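## Task

Set the yellow block flat on the table wholly within the cyan rectangle, with no part overhanging its border. The block may touch the table or anything on it only while most of it lies above its starting rectangle or above the cyan one; any other contact fails. It must stay there without the robot holding it.

## Robot and tools

ROBOT AND FRAME. There are two arms, left_arm and right_arm. Every position is given in one scene frame, in metres. The origin sits on the table surface midway between the arms. +x runs out across the table, +z runs up, and left_arm is on the +y side. The arm names do not tell you which side of a camera image an arm appears on. The arm bases may be tilted, and the mounting plates plus the metal frame behind the arms are fixed obstacles. Reported hand positions can be slightly wrong, more so at long reach.

GRIPPER. The fingers point along the gripper's +z axis and close along its y axis. end_effector_position is the point between the finger pads, just under 1 cm behind the tips. Orientation is end_effector_quat_wxyz, written w first.

THE 16-NUMBER ROW. Every command that moves an arm uses one row covering both arms: x, y, z, qw, qx, qy, qz, opening for left_arm, then the same eight for right_arm. Position and quaternion are absolute targets in the scene frame, not offsets. Opening runs from -1 (closed) to +1 (fully open, 0.087 m). Include both arms even if only one should move. For an arm that should stay put, repeat the exact pose from the last result before it stopped, plus the opening it should keep. To hold an orientation steady, keep sending the same quaternion you chose; the reported one may have drifted. A target more than 0.6 m from that arm's last reported position, along any of its gripper's axes, gets the call refused, and nothing is sent.

TOOLS.
- execute_actions: takes actions, a list holding at most one item, and optional pictures (true/false). An empty list just reports the state. An item with rows (1 to 15 rows) and steps (1 to 15, default 15) runs that many control steps of 1/30 s each, one row per step, repeating the last row if there are more steps than rows. An item with only steps (up to 300) is a wait counted from the previous result, and that count includes your thinking time.
- move: target is one 16-number row as above; speed is the path's top speed in m/s, from 0.002 to 0.5 (default 0.25), and turning is capped at twice that in rad/s. Each gripper follows a straight line to its pose, all arms ending together, over 0.5 to 10 s; longer paths are cut off at 10 s. Openings are sent at the start. Paths ignore obstacles and the other arm. The gripper can lag, stray or overshoot the speed, especially with the arm almost straight.
- wait: seconds from 0 to 10; the robot gets no new command meanwhile.
- zoom_image: camera (cam_head_left, cam_head_right, cam_high, cam_low, cam_left_wrist, cam_right_wrist) and region [x0, y0, x1, y1] in pixels with (0,0) top-left, at most 504 by 504. Images are 896x504.
- finished_scene: scene is the number of the current scene; it ends and grades that scene irreversibly, then gives the next task.

CONTROL LIMITS. Each step, the commanded pose is clipped to within 70 mm and 16 degrees of the measured pose, and position wins over orientation when both cannot be met. After an action ends, an arm continues only to its last clipped pose, so far targets may need several calls; read the result and send the remainder. Joint friction may leave the gripper up to about 31 mm off, and tiny commands may not move it at all. The simulation keeps running while you think.

GRIPPING. grip_measured reports finger opening on the same -1..1 scale. To hold something, command an opening below grip_measured: about 0.02 lower holds firmly, a smaller gap holds more gently. Fingers push at most around 20 N each; closing fast can squeeze harder and may spring them open.

RESULT LINES. The state line lists left_arm and right_arm poses. A move adds a move: line with its ending (done, off_target, moving, held, fault) and limits; if only one arm is named, the other finished fine. limits=paced means a pose was clipped; limits=held means some steps were blocked, after which the arm can surge faster than speed. Each gripper's distance from its pose is given. HELD marks steps where part of your row was withheld; pose unreachable names an arm whose command the clearance check altered or blocked. Hand target shows where the controller is currently driving each gripper. Joint positions ends with the measured opening in metres; joint torques are raw and noisy. Camera calibration changes are listed when they occur. FAULT lines mean an arm has stopped.

HEAT. Holding loads heats motors. MOTOR HOT appears from 75 °C; at 90 °C that arm halts for 10 s; at 100 °C it goes limp and drops until it cools. Avoid long holds.

AVOID. Dropping or slipping the block, fast impacts, pressing hard into the table (a target far below the contact point pushes harder), arms bumping each other, and knocking anything off the table. Set the block down, open, and withdraw so it rests on its own before finishing. Loose objects may occasionally get a brief push from outside.

Each tool is called after "Call:" as name([rows], argument=value, ...), one row to a line, values as JSON.

## Session

Call:
execute_actions(actions=[])

Scene clock: 0.00 s of 4400.00 s.
left_arm: end_effector_position=(-0.1304, +0.6029, +0.1634) grip_measured=+1.000 end_effector_quat_wxyz=(-0.141, +0.898, +0.356, +0.217) | right_arm: end_effector_position=(+0.2442, -0.2941, +0.1947) grip_measured=+0.997 end_effector_quat_wxyz=(+0.217, +0.925, -0.267, +0.161)
Joint positions: left_arm=[ 2.372  2.051  1.222 -0.792  1.018 -1.495  0.087] | right_arm=[ 1.092  1.702  0.987 -1.443  0.882 -1.213  0.087]
Joint velocities: left_arm=[ 0.002  0.002  0.007 -0.037 -0.051  0.066  0.   ] | right_arm=[-0.002  0.007  0.002 -0.022 -0.066  0.051  0.001]
Joint torques (N m, as the arm reports them, + toward a larger angle): no reading
Hand target (left_arm): -0.130, +0.603, +0.163; -0.141, +0.898, +0.356, +0.217
Hand target (right_arm): +0.244, -0.294, +0.195; +0.217, +0.925, -0.267, +0.161

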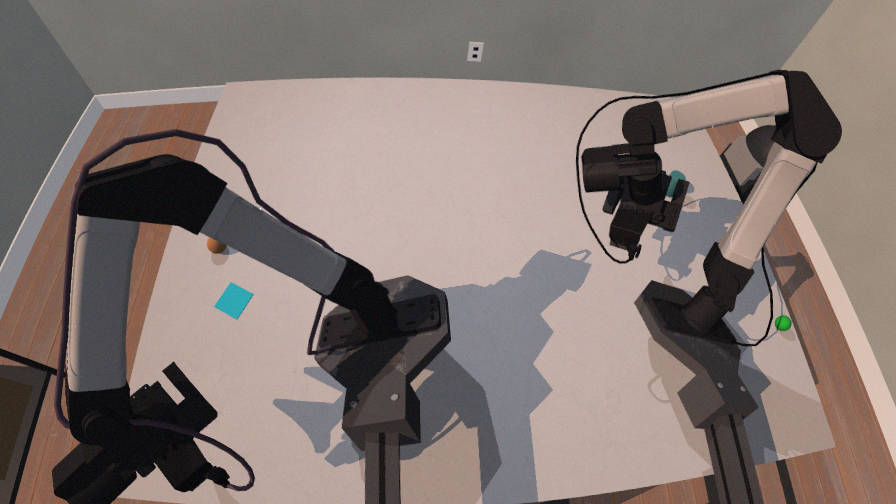

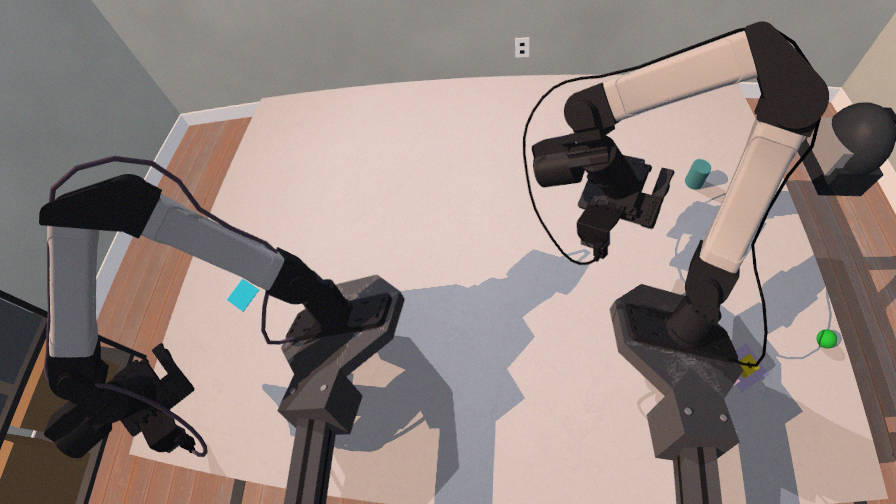

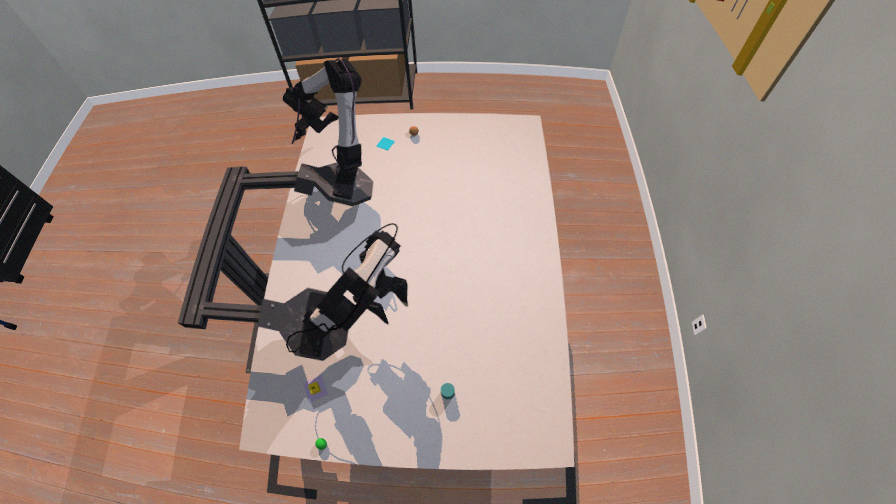

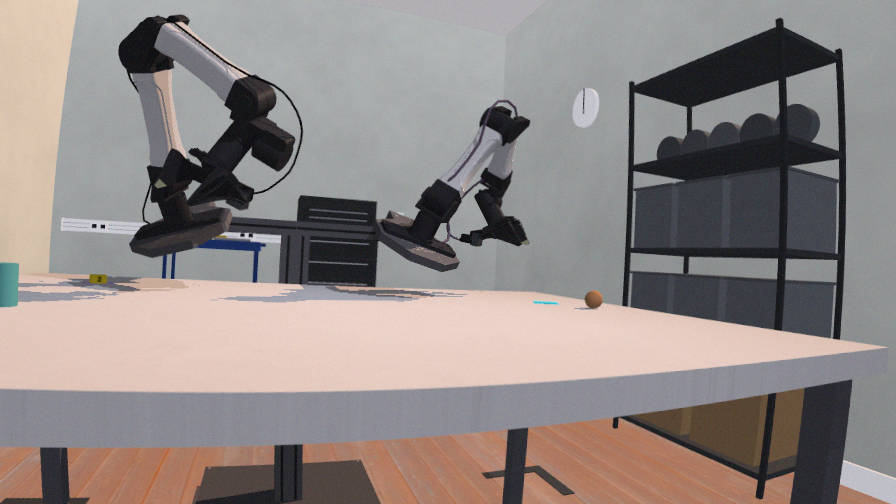

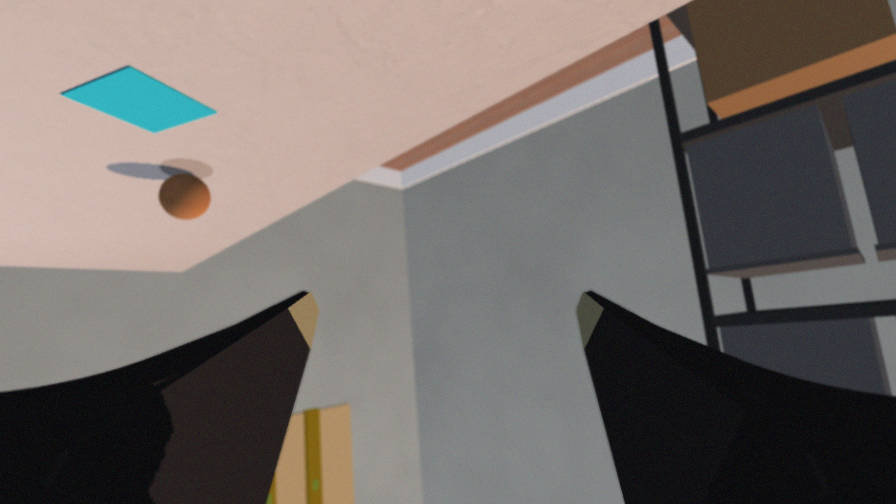

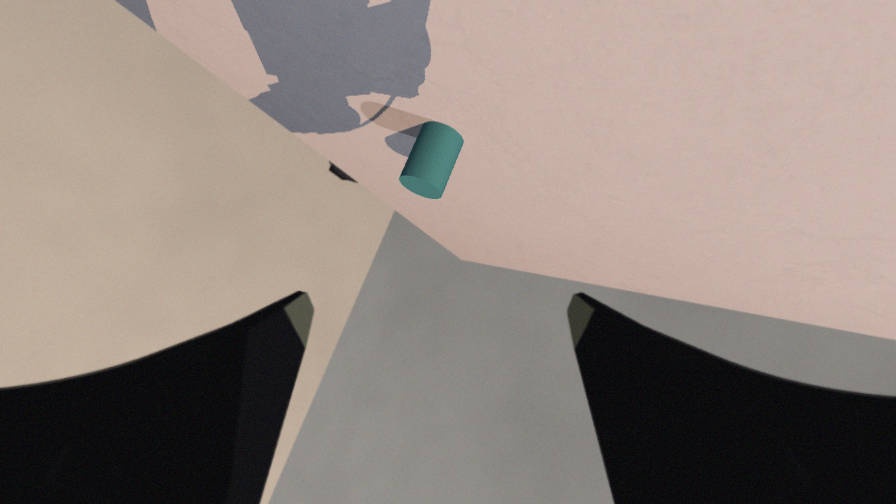

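Call:
zoom_image(camera="cam_high", region=[270, 350, 370, 420])

Call:
zoom_image(camera="cam_head_right", region=[690, 320, 810, 410])

Call:
zoom_image(camera="cam_high", region=[350, 110, 450, 170])

Call:
zoom_image(camera="cam_low", region=[50, 250, 170, 310])

Region (270, 350, 370, 420) of cam_high's 896x504 image, scaled by 5.040, with more detail than that image has; it fills the top 353 rows of this view, and the rest is white.

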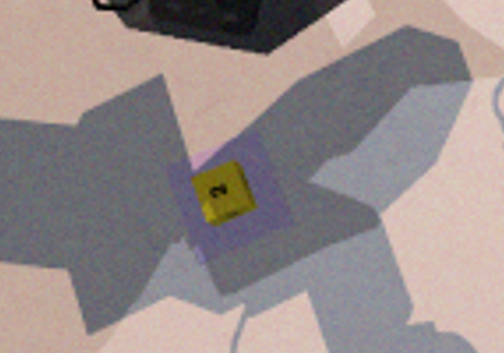

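Region (690, 320, 810, 410) of cam_head_right's 896x504 image, scaled by 4.200, with more detail than that image has; it fills the top 378 rows of this view, and the rest is white.

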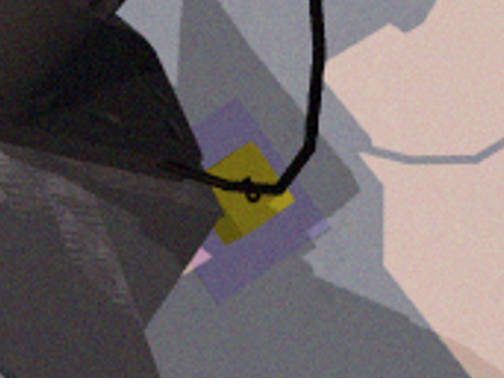

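Region (350, 110, 450, 170) of cam_high's 896x504 image, scaled by 5.040, with more detail than that image has; it fills the top 302 rows of this view, and the rest is white.

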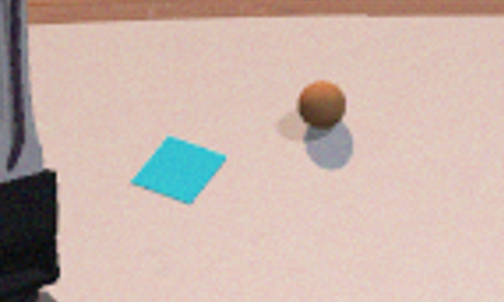

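Region (50, 250, 170, 310) of cam_low's 896x504 image, scaled by 4.200, with more detail than that image has.

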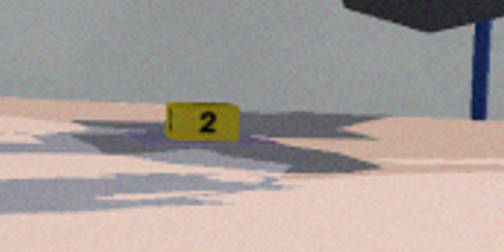

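Call:
move(target=[-0.1304,0.6029,0.1634,-0.141,0.898,0.356,0.217,1, 0.15,-0.54,0.22,0,0.707,0.707,0,1])

Scene clock: 120.83 s of 4400.00 s.
left_arm: end_effector_position=(-0.1304, +0.6029, +0.1634) grip_measured=+1.000 end_effector_quat_wxyz=(-0.141, +0.898, +0.356, +0.217) | right_arm: end_effector_position=(+0.2279, -0.3356, +0.2020) grip_measured=+0.997 end_effector_quat_wxyz=(+0.192, +0.964, -0.118, +0.143)
Joint positions: left_arm=[ 2.372  2.051  1.222 -0.792  1.018 -1.495  0.087] | right_arm=[ 1.092  1.336  0.767 -1.43   0.905 -1.634  0.087]
Joint velocities: left_arm=[-0.007  0.002 -0.022  0.051  0.022  0.051  0.   ] | right_arm=[ 0.002  0.022  0.012 -0.125 -0.007  0.051 -0.001]
Joint torques (N m, as the arm reports them, + toward a larger angle): left_arm=[  5.28 -10.27   4.61   0.48   0.25   0.12] | right_arm=[ 1.07 -1.98  5.29 -0.26 -0.01  0.07]
Hand target (left_arm): -0.130, +0.603, +0.163; -0.141, +0.898, +0.356, +0.217
Hand target (right_arm): +0.228, -0.334, +0.201; +0.192, +0.963, -0.119, +0.144
Off the commanded pose (left_arm): 0.000 m, 0 deg.
Off the commanded pose (right_arm): 0.220 m, 107 deg; position and orientation clipped at the last step of the last action.
After step 90, 113.17 s passed at rest.
move: held (right_arm); limits=paced,held; held on 114 of 140 steps (right_arm), including the last (right_arm)
pose unreachable (right arm): on one or more control steps of this call this arm could not follow its commanded pose, so it was not sent that pose on those steps. On the call's last step it was still not sent that pose. It may still have moved: this result reports where it is.
cause: the commanded pose would bring two parts of the arm too close to each other (its upper arm (the part past joint 2) and its wrist camera, with joints 3 (elbow) to 6 (wrist roll) between them).
camera_calibration (this result's frames):
cam_right_wrist: T_world_to_cam=[[0.275565, 0.896162, -0.34779, 0.311853], [0.426428, 0.210292, 0.879737, -0.18508], [0.861524, -0.390732, -0.324199, -0.121219], [0, 0, 0, 1]] pos_world=[0.0974209, -0.287914, 0.231982]

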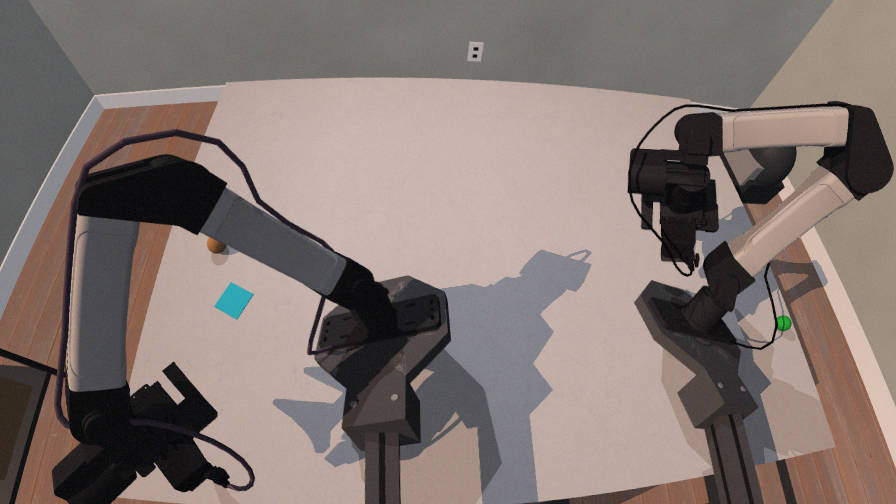

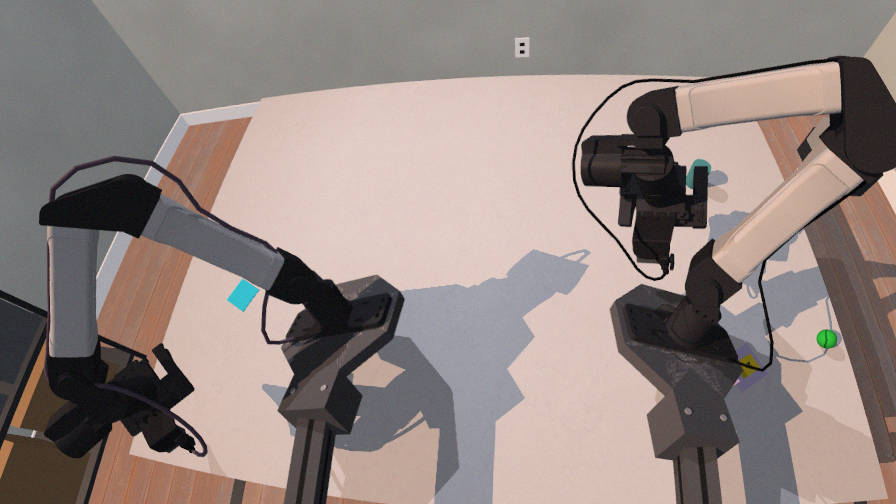

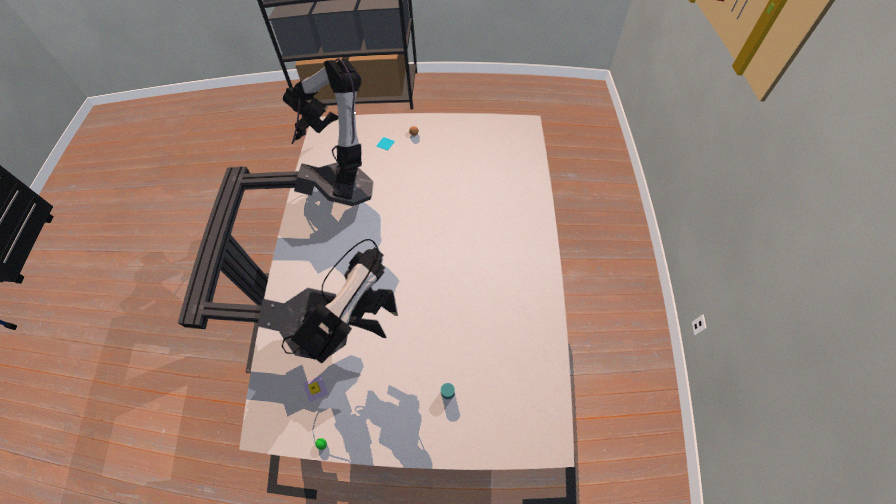

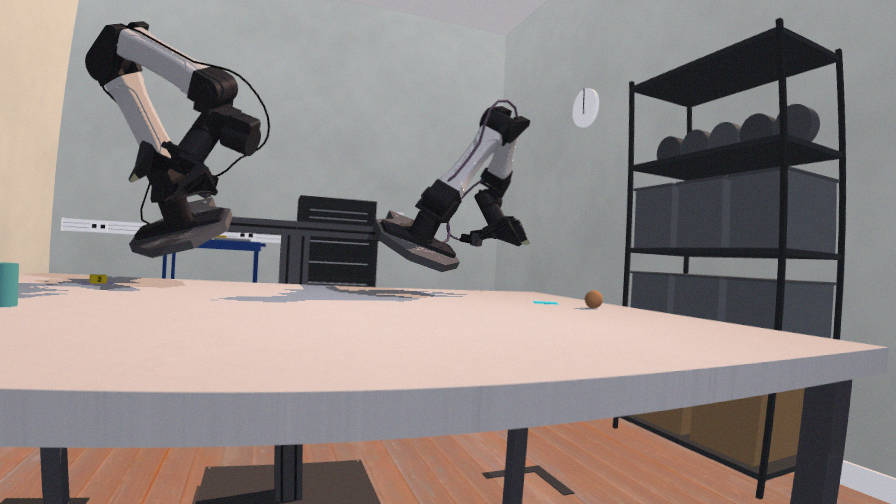

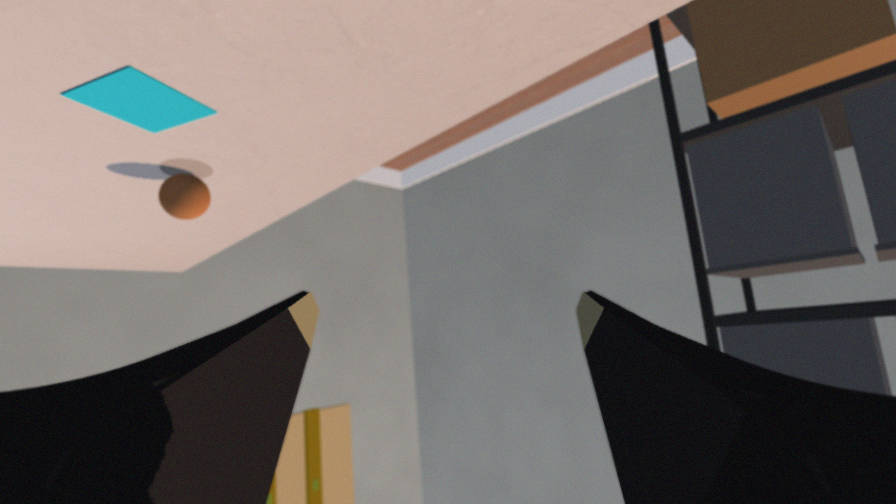

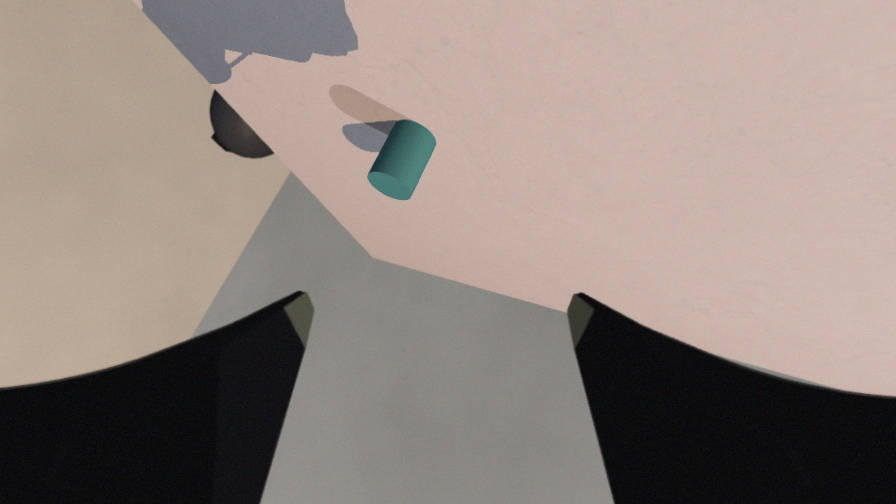

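Call:
move(target=[-0.1304,0.6029,0.1634,-0.141,0.898,0.356,0.217,1, 0.33,-0.52,0.22,0.1,0.98,-0.12,0.1,1])

Scene clock: 140.40 s of 4400.00 s.
left_arm: end_effector_position=(-0.1304, +0.6029, +0.1634) grip_measured=+1.000 end_effector_quat_wxyz=(-0.141, +0.898, +0.356, +0.217) | right_arm: end_effector_position=(+0.3246, -0.5236, +0.2243) grip_measured=+0.997 end_effector_quat_wxyz=(+0.356, +0.871, -0.335, +0.038)
Joint positions: left_arm=[ 2.372  2.051  1.222 -0.792  1.018 -1.495  0.087] | right_arm=[ 0.202  1.477  1.328 -1.447  1.026 -2.09   0.087]
Joint velocities: left_arm=[ 0.002  0.002 -0.002 -0.037  0.037  0.007  0.   ] | right_arm=[-0.007  0.017  0.022 -0.022 -0.081 -0.022 -0.   ]
Joint torques (N m, as the arm reports them, + toward a larger angle): left_arm=[  5.28 -10.29   4.63   0.48   0.25   0.12] | right_arm=[ 0.67 -6.75  7.83 -0.47  0.04 -0.07]
Hand target (left_arm): -0.130, +0.603, +0.163; -0.141, +0.898, +0.356, +0.217
Hand target (right_arm): +0.328, -0.524, +0.223; +0.356, +0.872, -0.333, +0.031
Off the commanded pose (left_arm): 0.000 m, 0 deg.
Off the commanded pose (right_arm): 0.008 m, 41 deg; orientation clipped at the last step of the last action.
joint sent to its limit (right arm) — the command would take joint 6 (wrist roll) past its lower limit, so that joint was sent only as far as its limit.
After step 90, 14.67 s passed at rest.
move: off_target (right_arm); limits=paced
camera_calibration (this result's frames):
cam_right_wrist: T_world_to_cam=[[0.602295, 0.520504, -0.60524, 0.216488], [0.637374, 0.142921, 0.757184, -0.282669], [0.480619, -0.841813, -0.245675, -0.400962], [0, 0, 0, 1]] pos_world=[0.242486, -0.409818, 0.246553]

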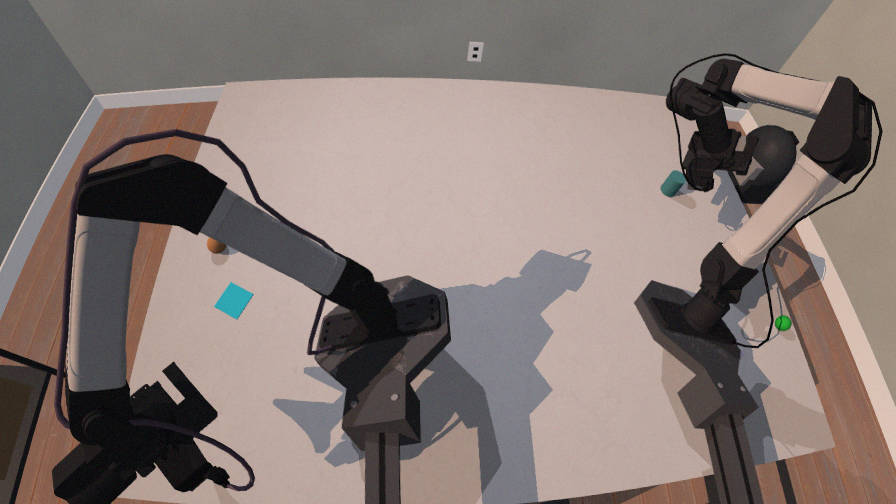

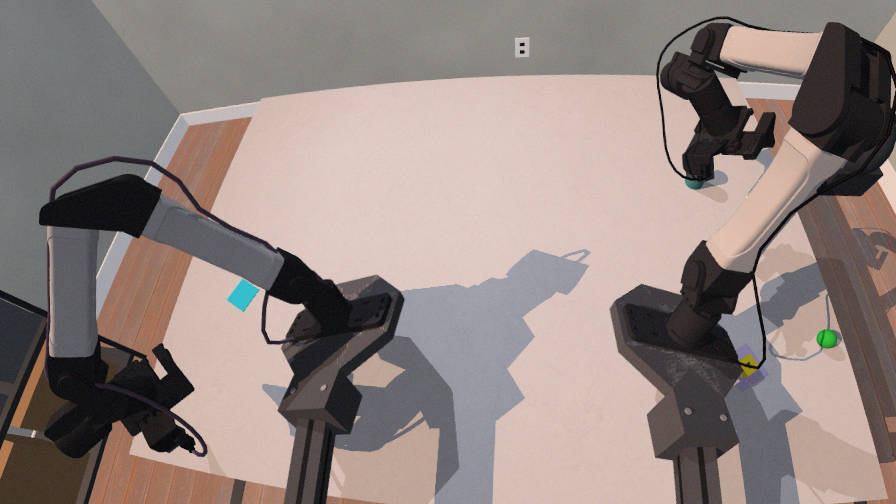

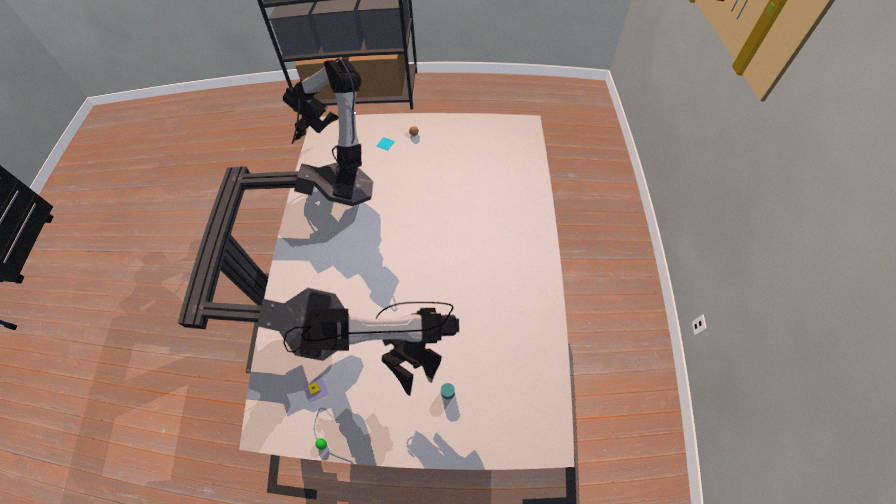

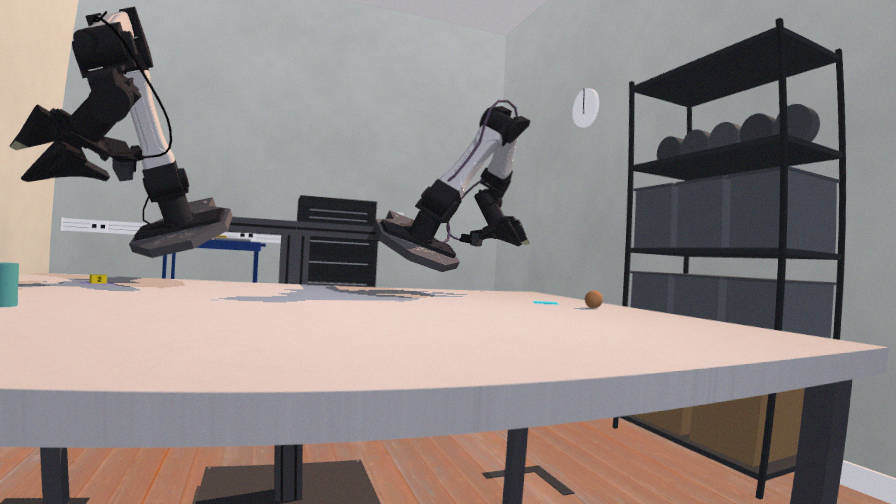

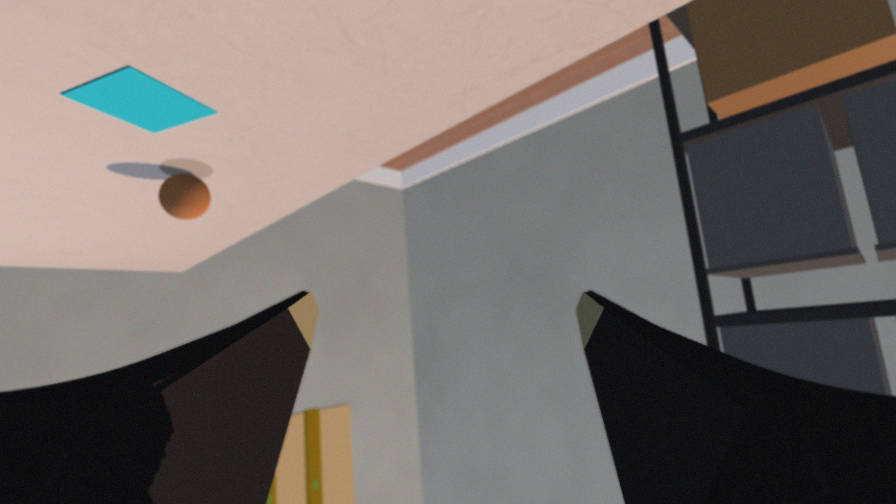

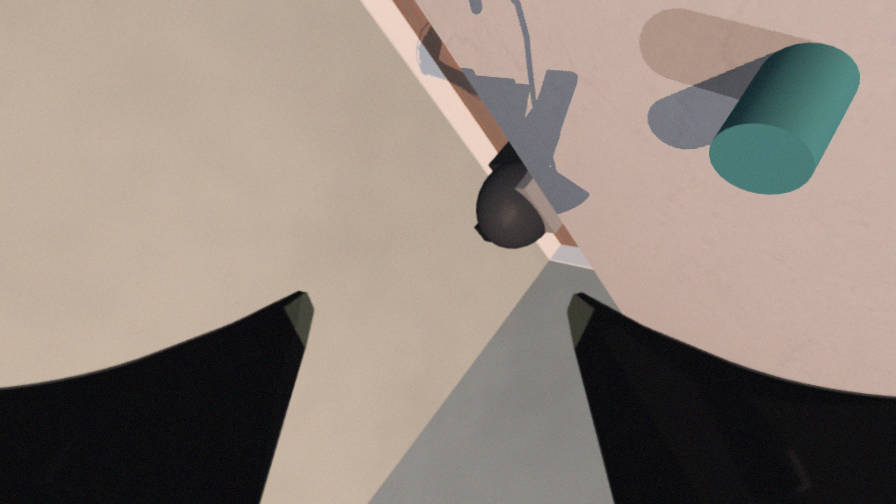

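Call:
move(target=[-0.1304,0.6029,0.1634,-0.141,0.898,0.356,0.217,1, 0.28,-0.55,0.22,0,0.5,-0.866,0,1])

Scene clock: 162.93 s of 4400.00 s.
left_arm: end_effector_position=(-0.1304, +0.6029, +0.1634) grip_measured=+1.000 end_effector_quat_wxyz=(-0.141, +0.898, +0.356, +0.217) | right_arm: end_effector_position=(+0.2784, -0.5500, +0.2137) grip_measured=+0.997 end_effector_quat_wxyz=(-0.020, -0.510, +0.860, +0.007)
Joint positions: left_arm=[ 2.372  2.051  1.222 -0.792  1.018 -1.495  0.087] | right_arm=[-0.281  1.305  1.453 -1.264  0.171 -1.471  0.087]
Joint velocities: left_arm=[-0.007  0.007 -0.002 -0.007  0.051 -0.037  0.   ] | right_arm=[ 0.012  0.017 -0.002 -0.081 -0.051  0.022 -0.   ]
Joint torques (N m, as the arm reports them, + toward a larger angle): left_arm=[  5.27 -10.28   4.62   0.47   0.25   0.12] | right_arm=[ -0.29 -11.78   6.42   0.26  -0.22   0.15]
Hand target (left_arm): -0.130, +0.603, +0.163; -0.141, +0.898, +0.356, +0.217
Hand target (right_arm): +0.279, -0.552, +0.220; -0.008, -0.501, +0.865, -0.004
Off the commanded pose (left_arm): 0.000 m, 0 deg.
Off the commanded pose (right_arm): 0.006 m, 3 deg.
After step 90, 15.93 s passed at rest.
move: off_target (right_arm)
camera_calibration (this result's frames):
cam_right_wrist: T_world_to_cam=[[0.880549, -0.472096, -0.0419319, -0.492182], [-0.265326, -0.56432, 0.781758, -0.384347], [-0.392728, -0.677251, -0.622171, 0.0105858], [0, 0, 0, 1]] pos_world=[0.335571, -0.442082, 0.286414]

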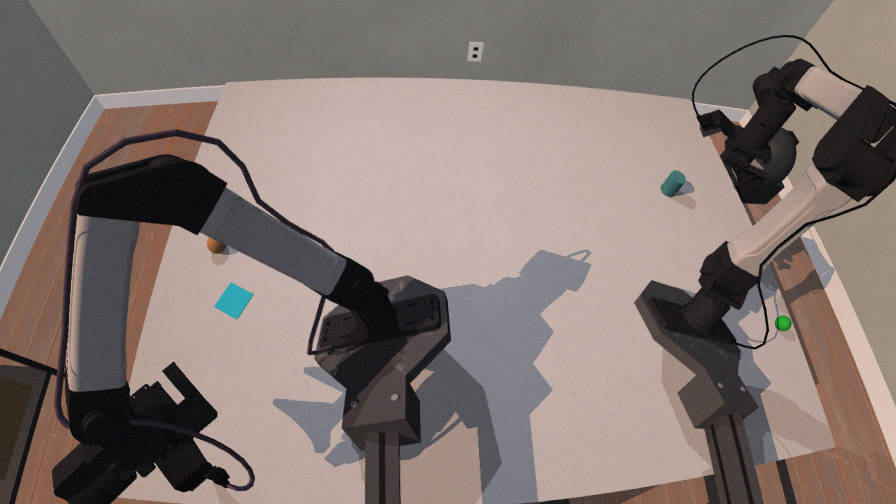

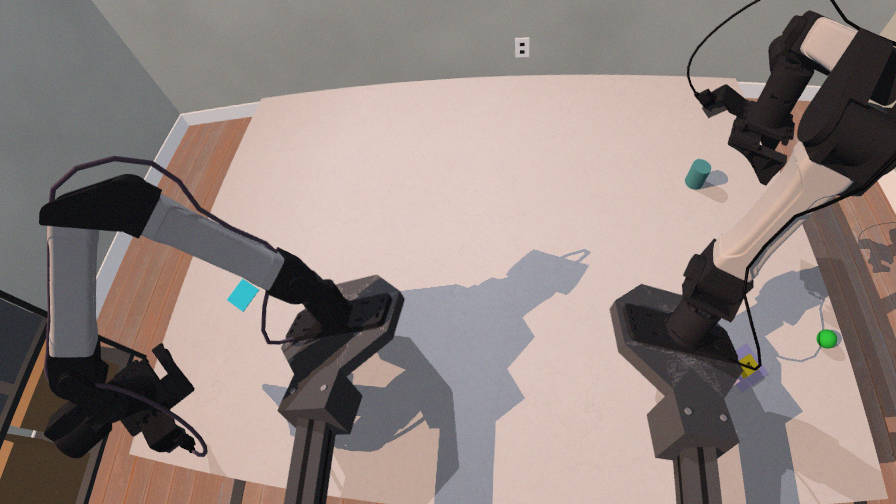

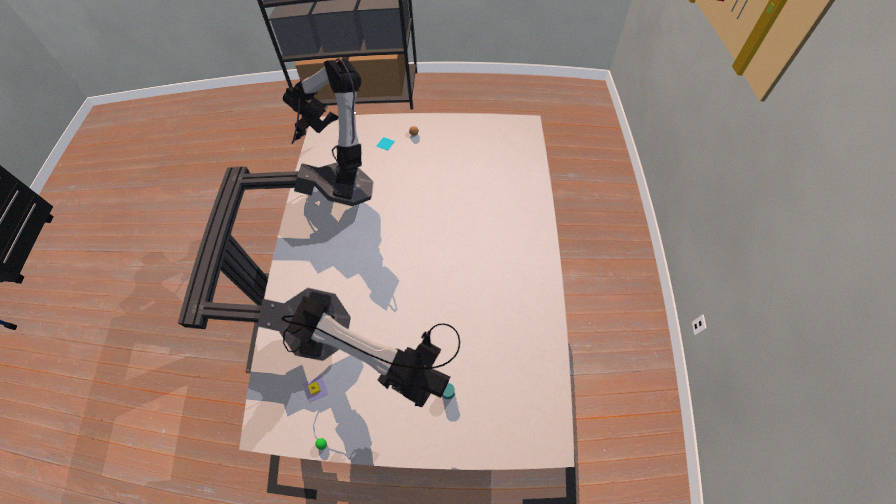

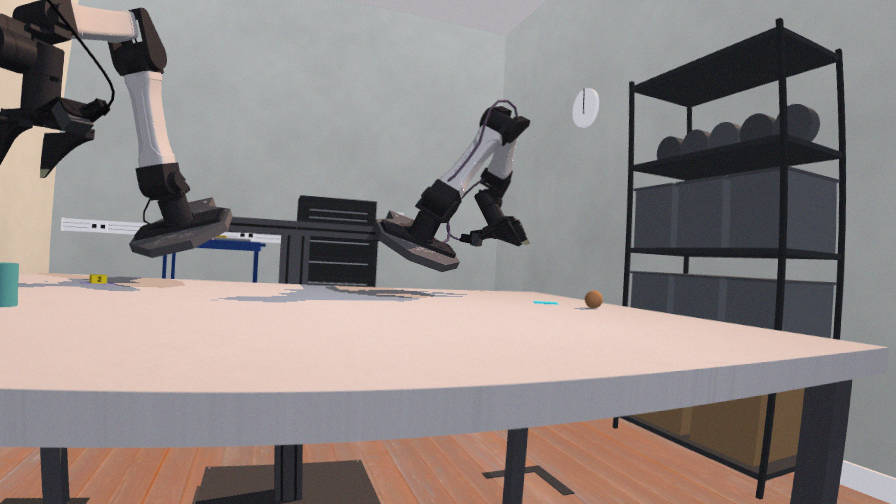

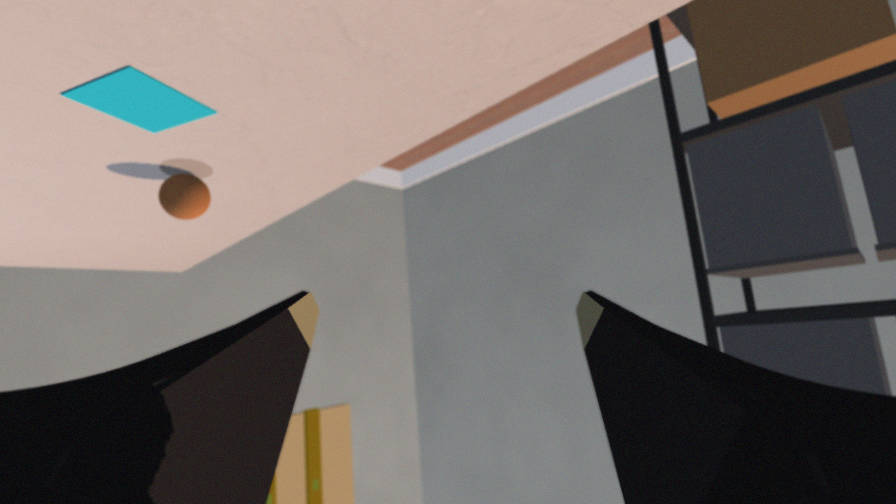

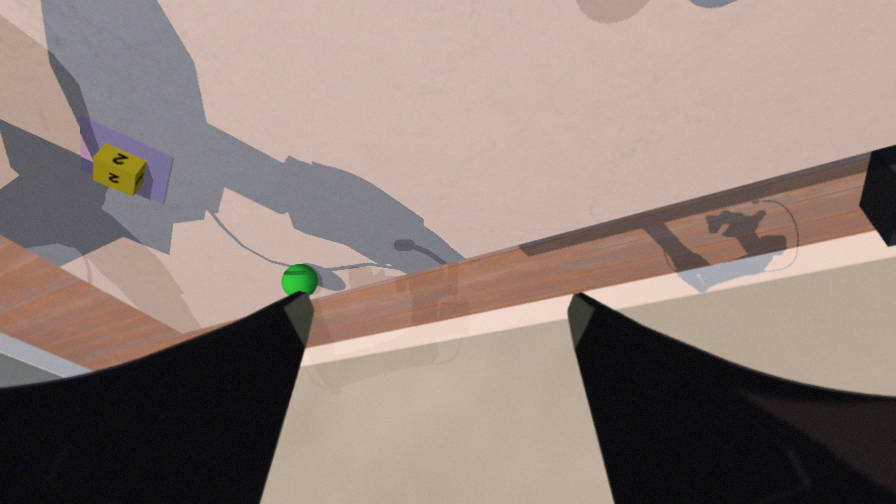

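Call:
move(target=[-0.1304,0.6029,0.1634,-0.141,0.898,0.356,0.217,1, -0.03,-0.54,0.13,0,0.574,0.819,0,1], speed=0.2)

Scene clock: 183.00 s of 4400.00 s.
left_arm: end_effector_position=(-0.1304, +0.6029, +0.1634) grip_measured=+1.000 end_effector_quat_wxyz=(-0.141, +0.898, +0.356, +0.217) | right_arm: end_effector_position=(-0.0346, -0.5496, +0.1347) grip_measured=+0.997 end_effector_quat_wxyz=(-0.020, +0.554, +0.832, -0.026)
Joint positions: left_arm=[ 2.372  2.051  1.222 -0.792  1.018 -1.495  0.087] | right_arm=[-1.795  1.255  0.771 -0.852 -0.418 -0.646  0.087]
Joint velocities: left_arm=[ 0.007 -0.007  0.012  0.095 -0.037  0.081  0.   ] | right_arm=[ 0.007 -0.002  0.017  0.066 -0.007 -0.081 -0.001]
Joint torques (N m, as the arm reports them, + toward a larger angle): left_arm=[  5.27 -10.26   4.63   0.47   0.25   0.12] | right_arm=[-2.3  -2.91  3.72  0.4  -0.17  0.13]
Hand target (left_arm): -0.130, +0.603, +0.163; -0.141, +0.898, +0.356, +0.217
Hand target (right_arm): -0.036, -0.542, +0.127; -0.020, +0.566, +0.824, -0.012
Off the commanded pose (left_arm): 0.000 m, 0 deg.
Off the commanded pose (right_arm): 0.012 m, 5 deg.
After step 90, 10.97 s passed at rest.
move: off_target (right_arm)
camera_calibration (this result's frames):
cam_right_wrist: T_world_to_cam=[[-0.917143, -0.394582, 0.0561592, -0.252458], [-0.213299, 0.604966, 0.76715, 0.241007], [-0.336678, 0.691608, -0.639005, 0.595311], [0, 0, 0, 1]] pos_world=[0.0202946, -0.657138, 0.209696]

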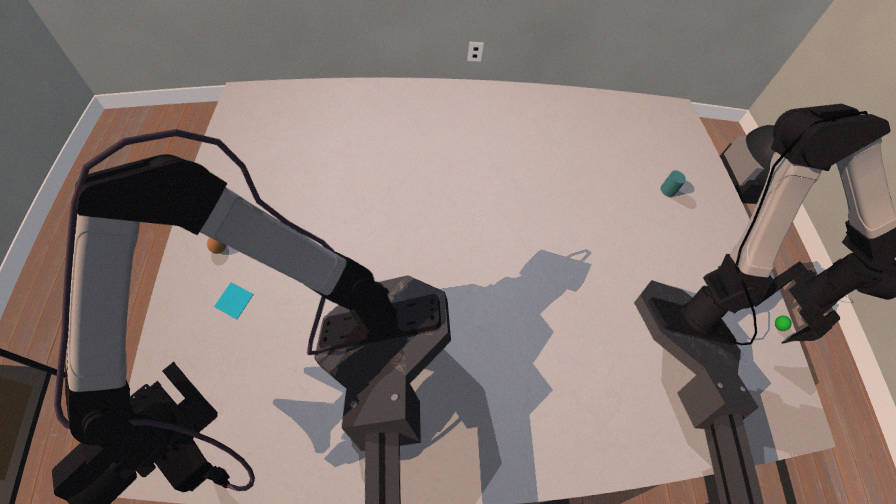

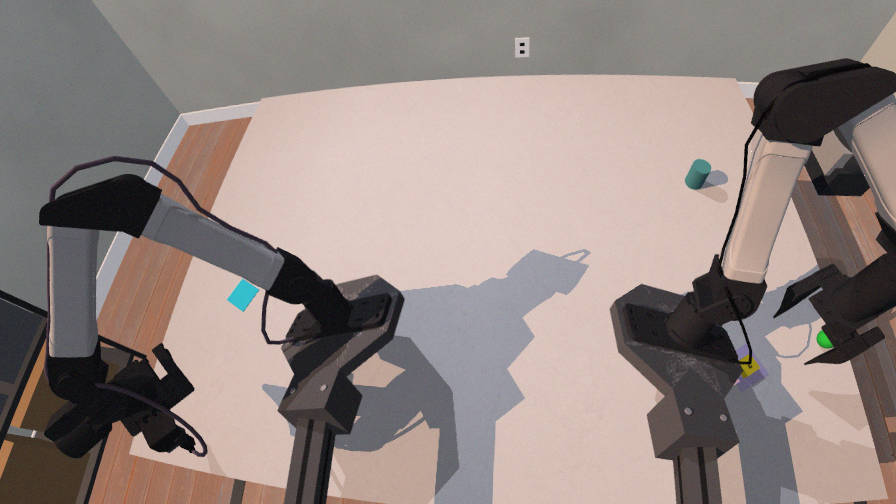

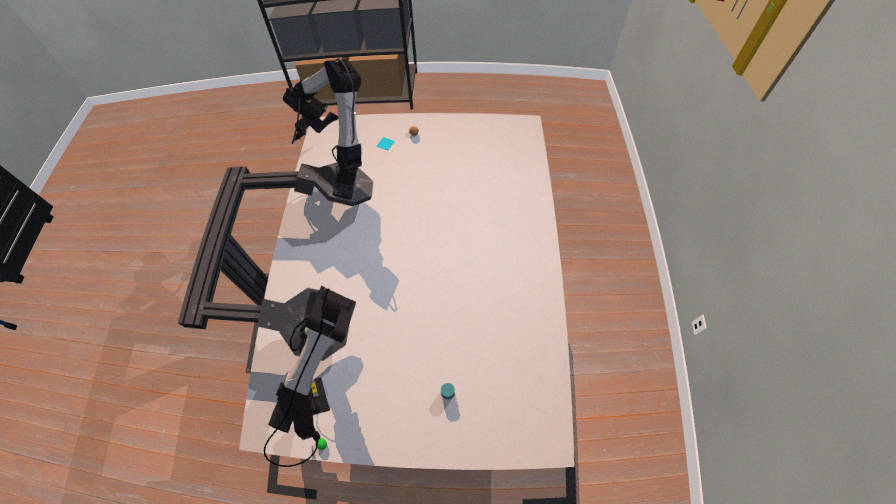

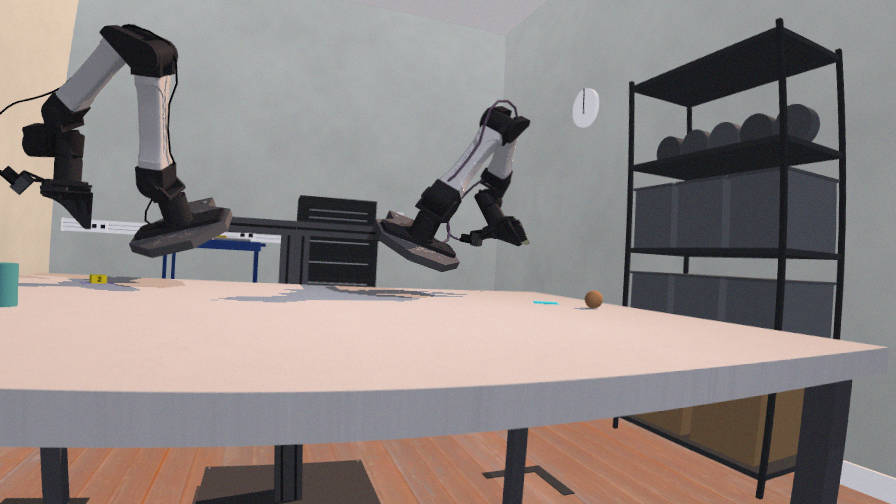

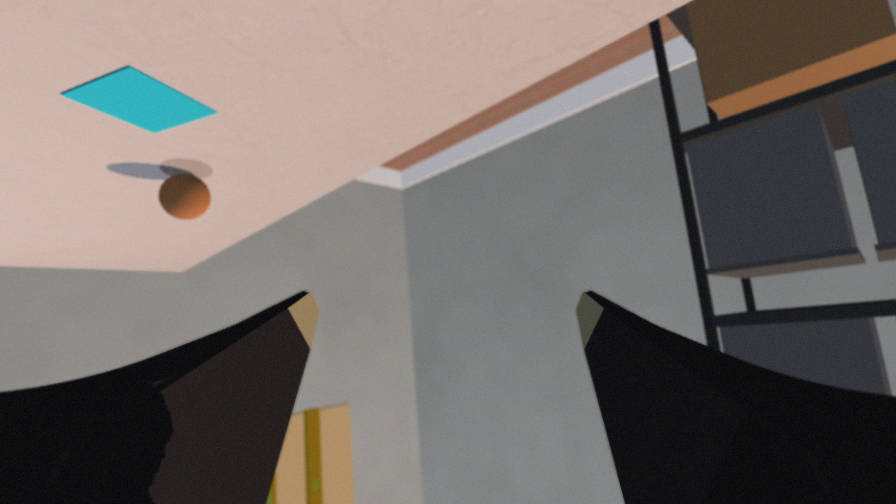

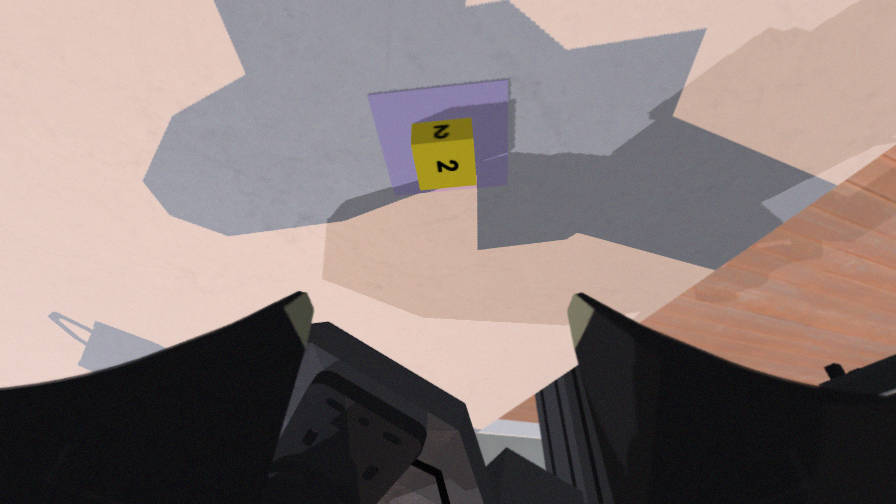

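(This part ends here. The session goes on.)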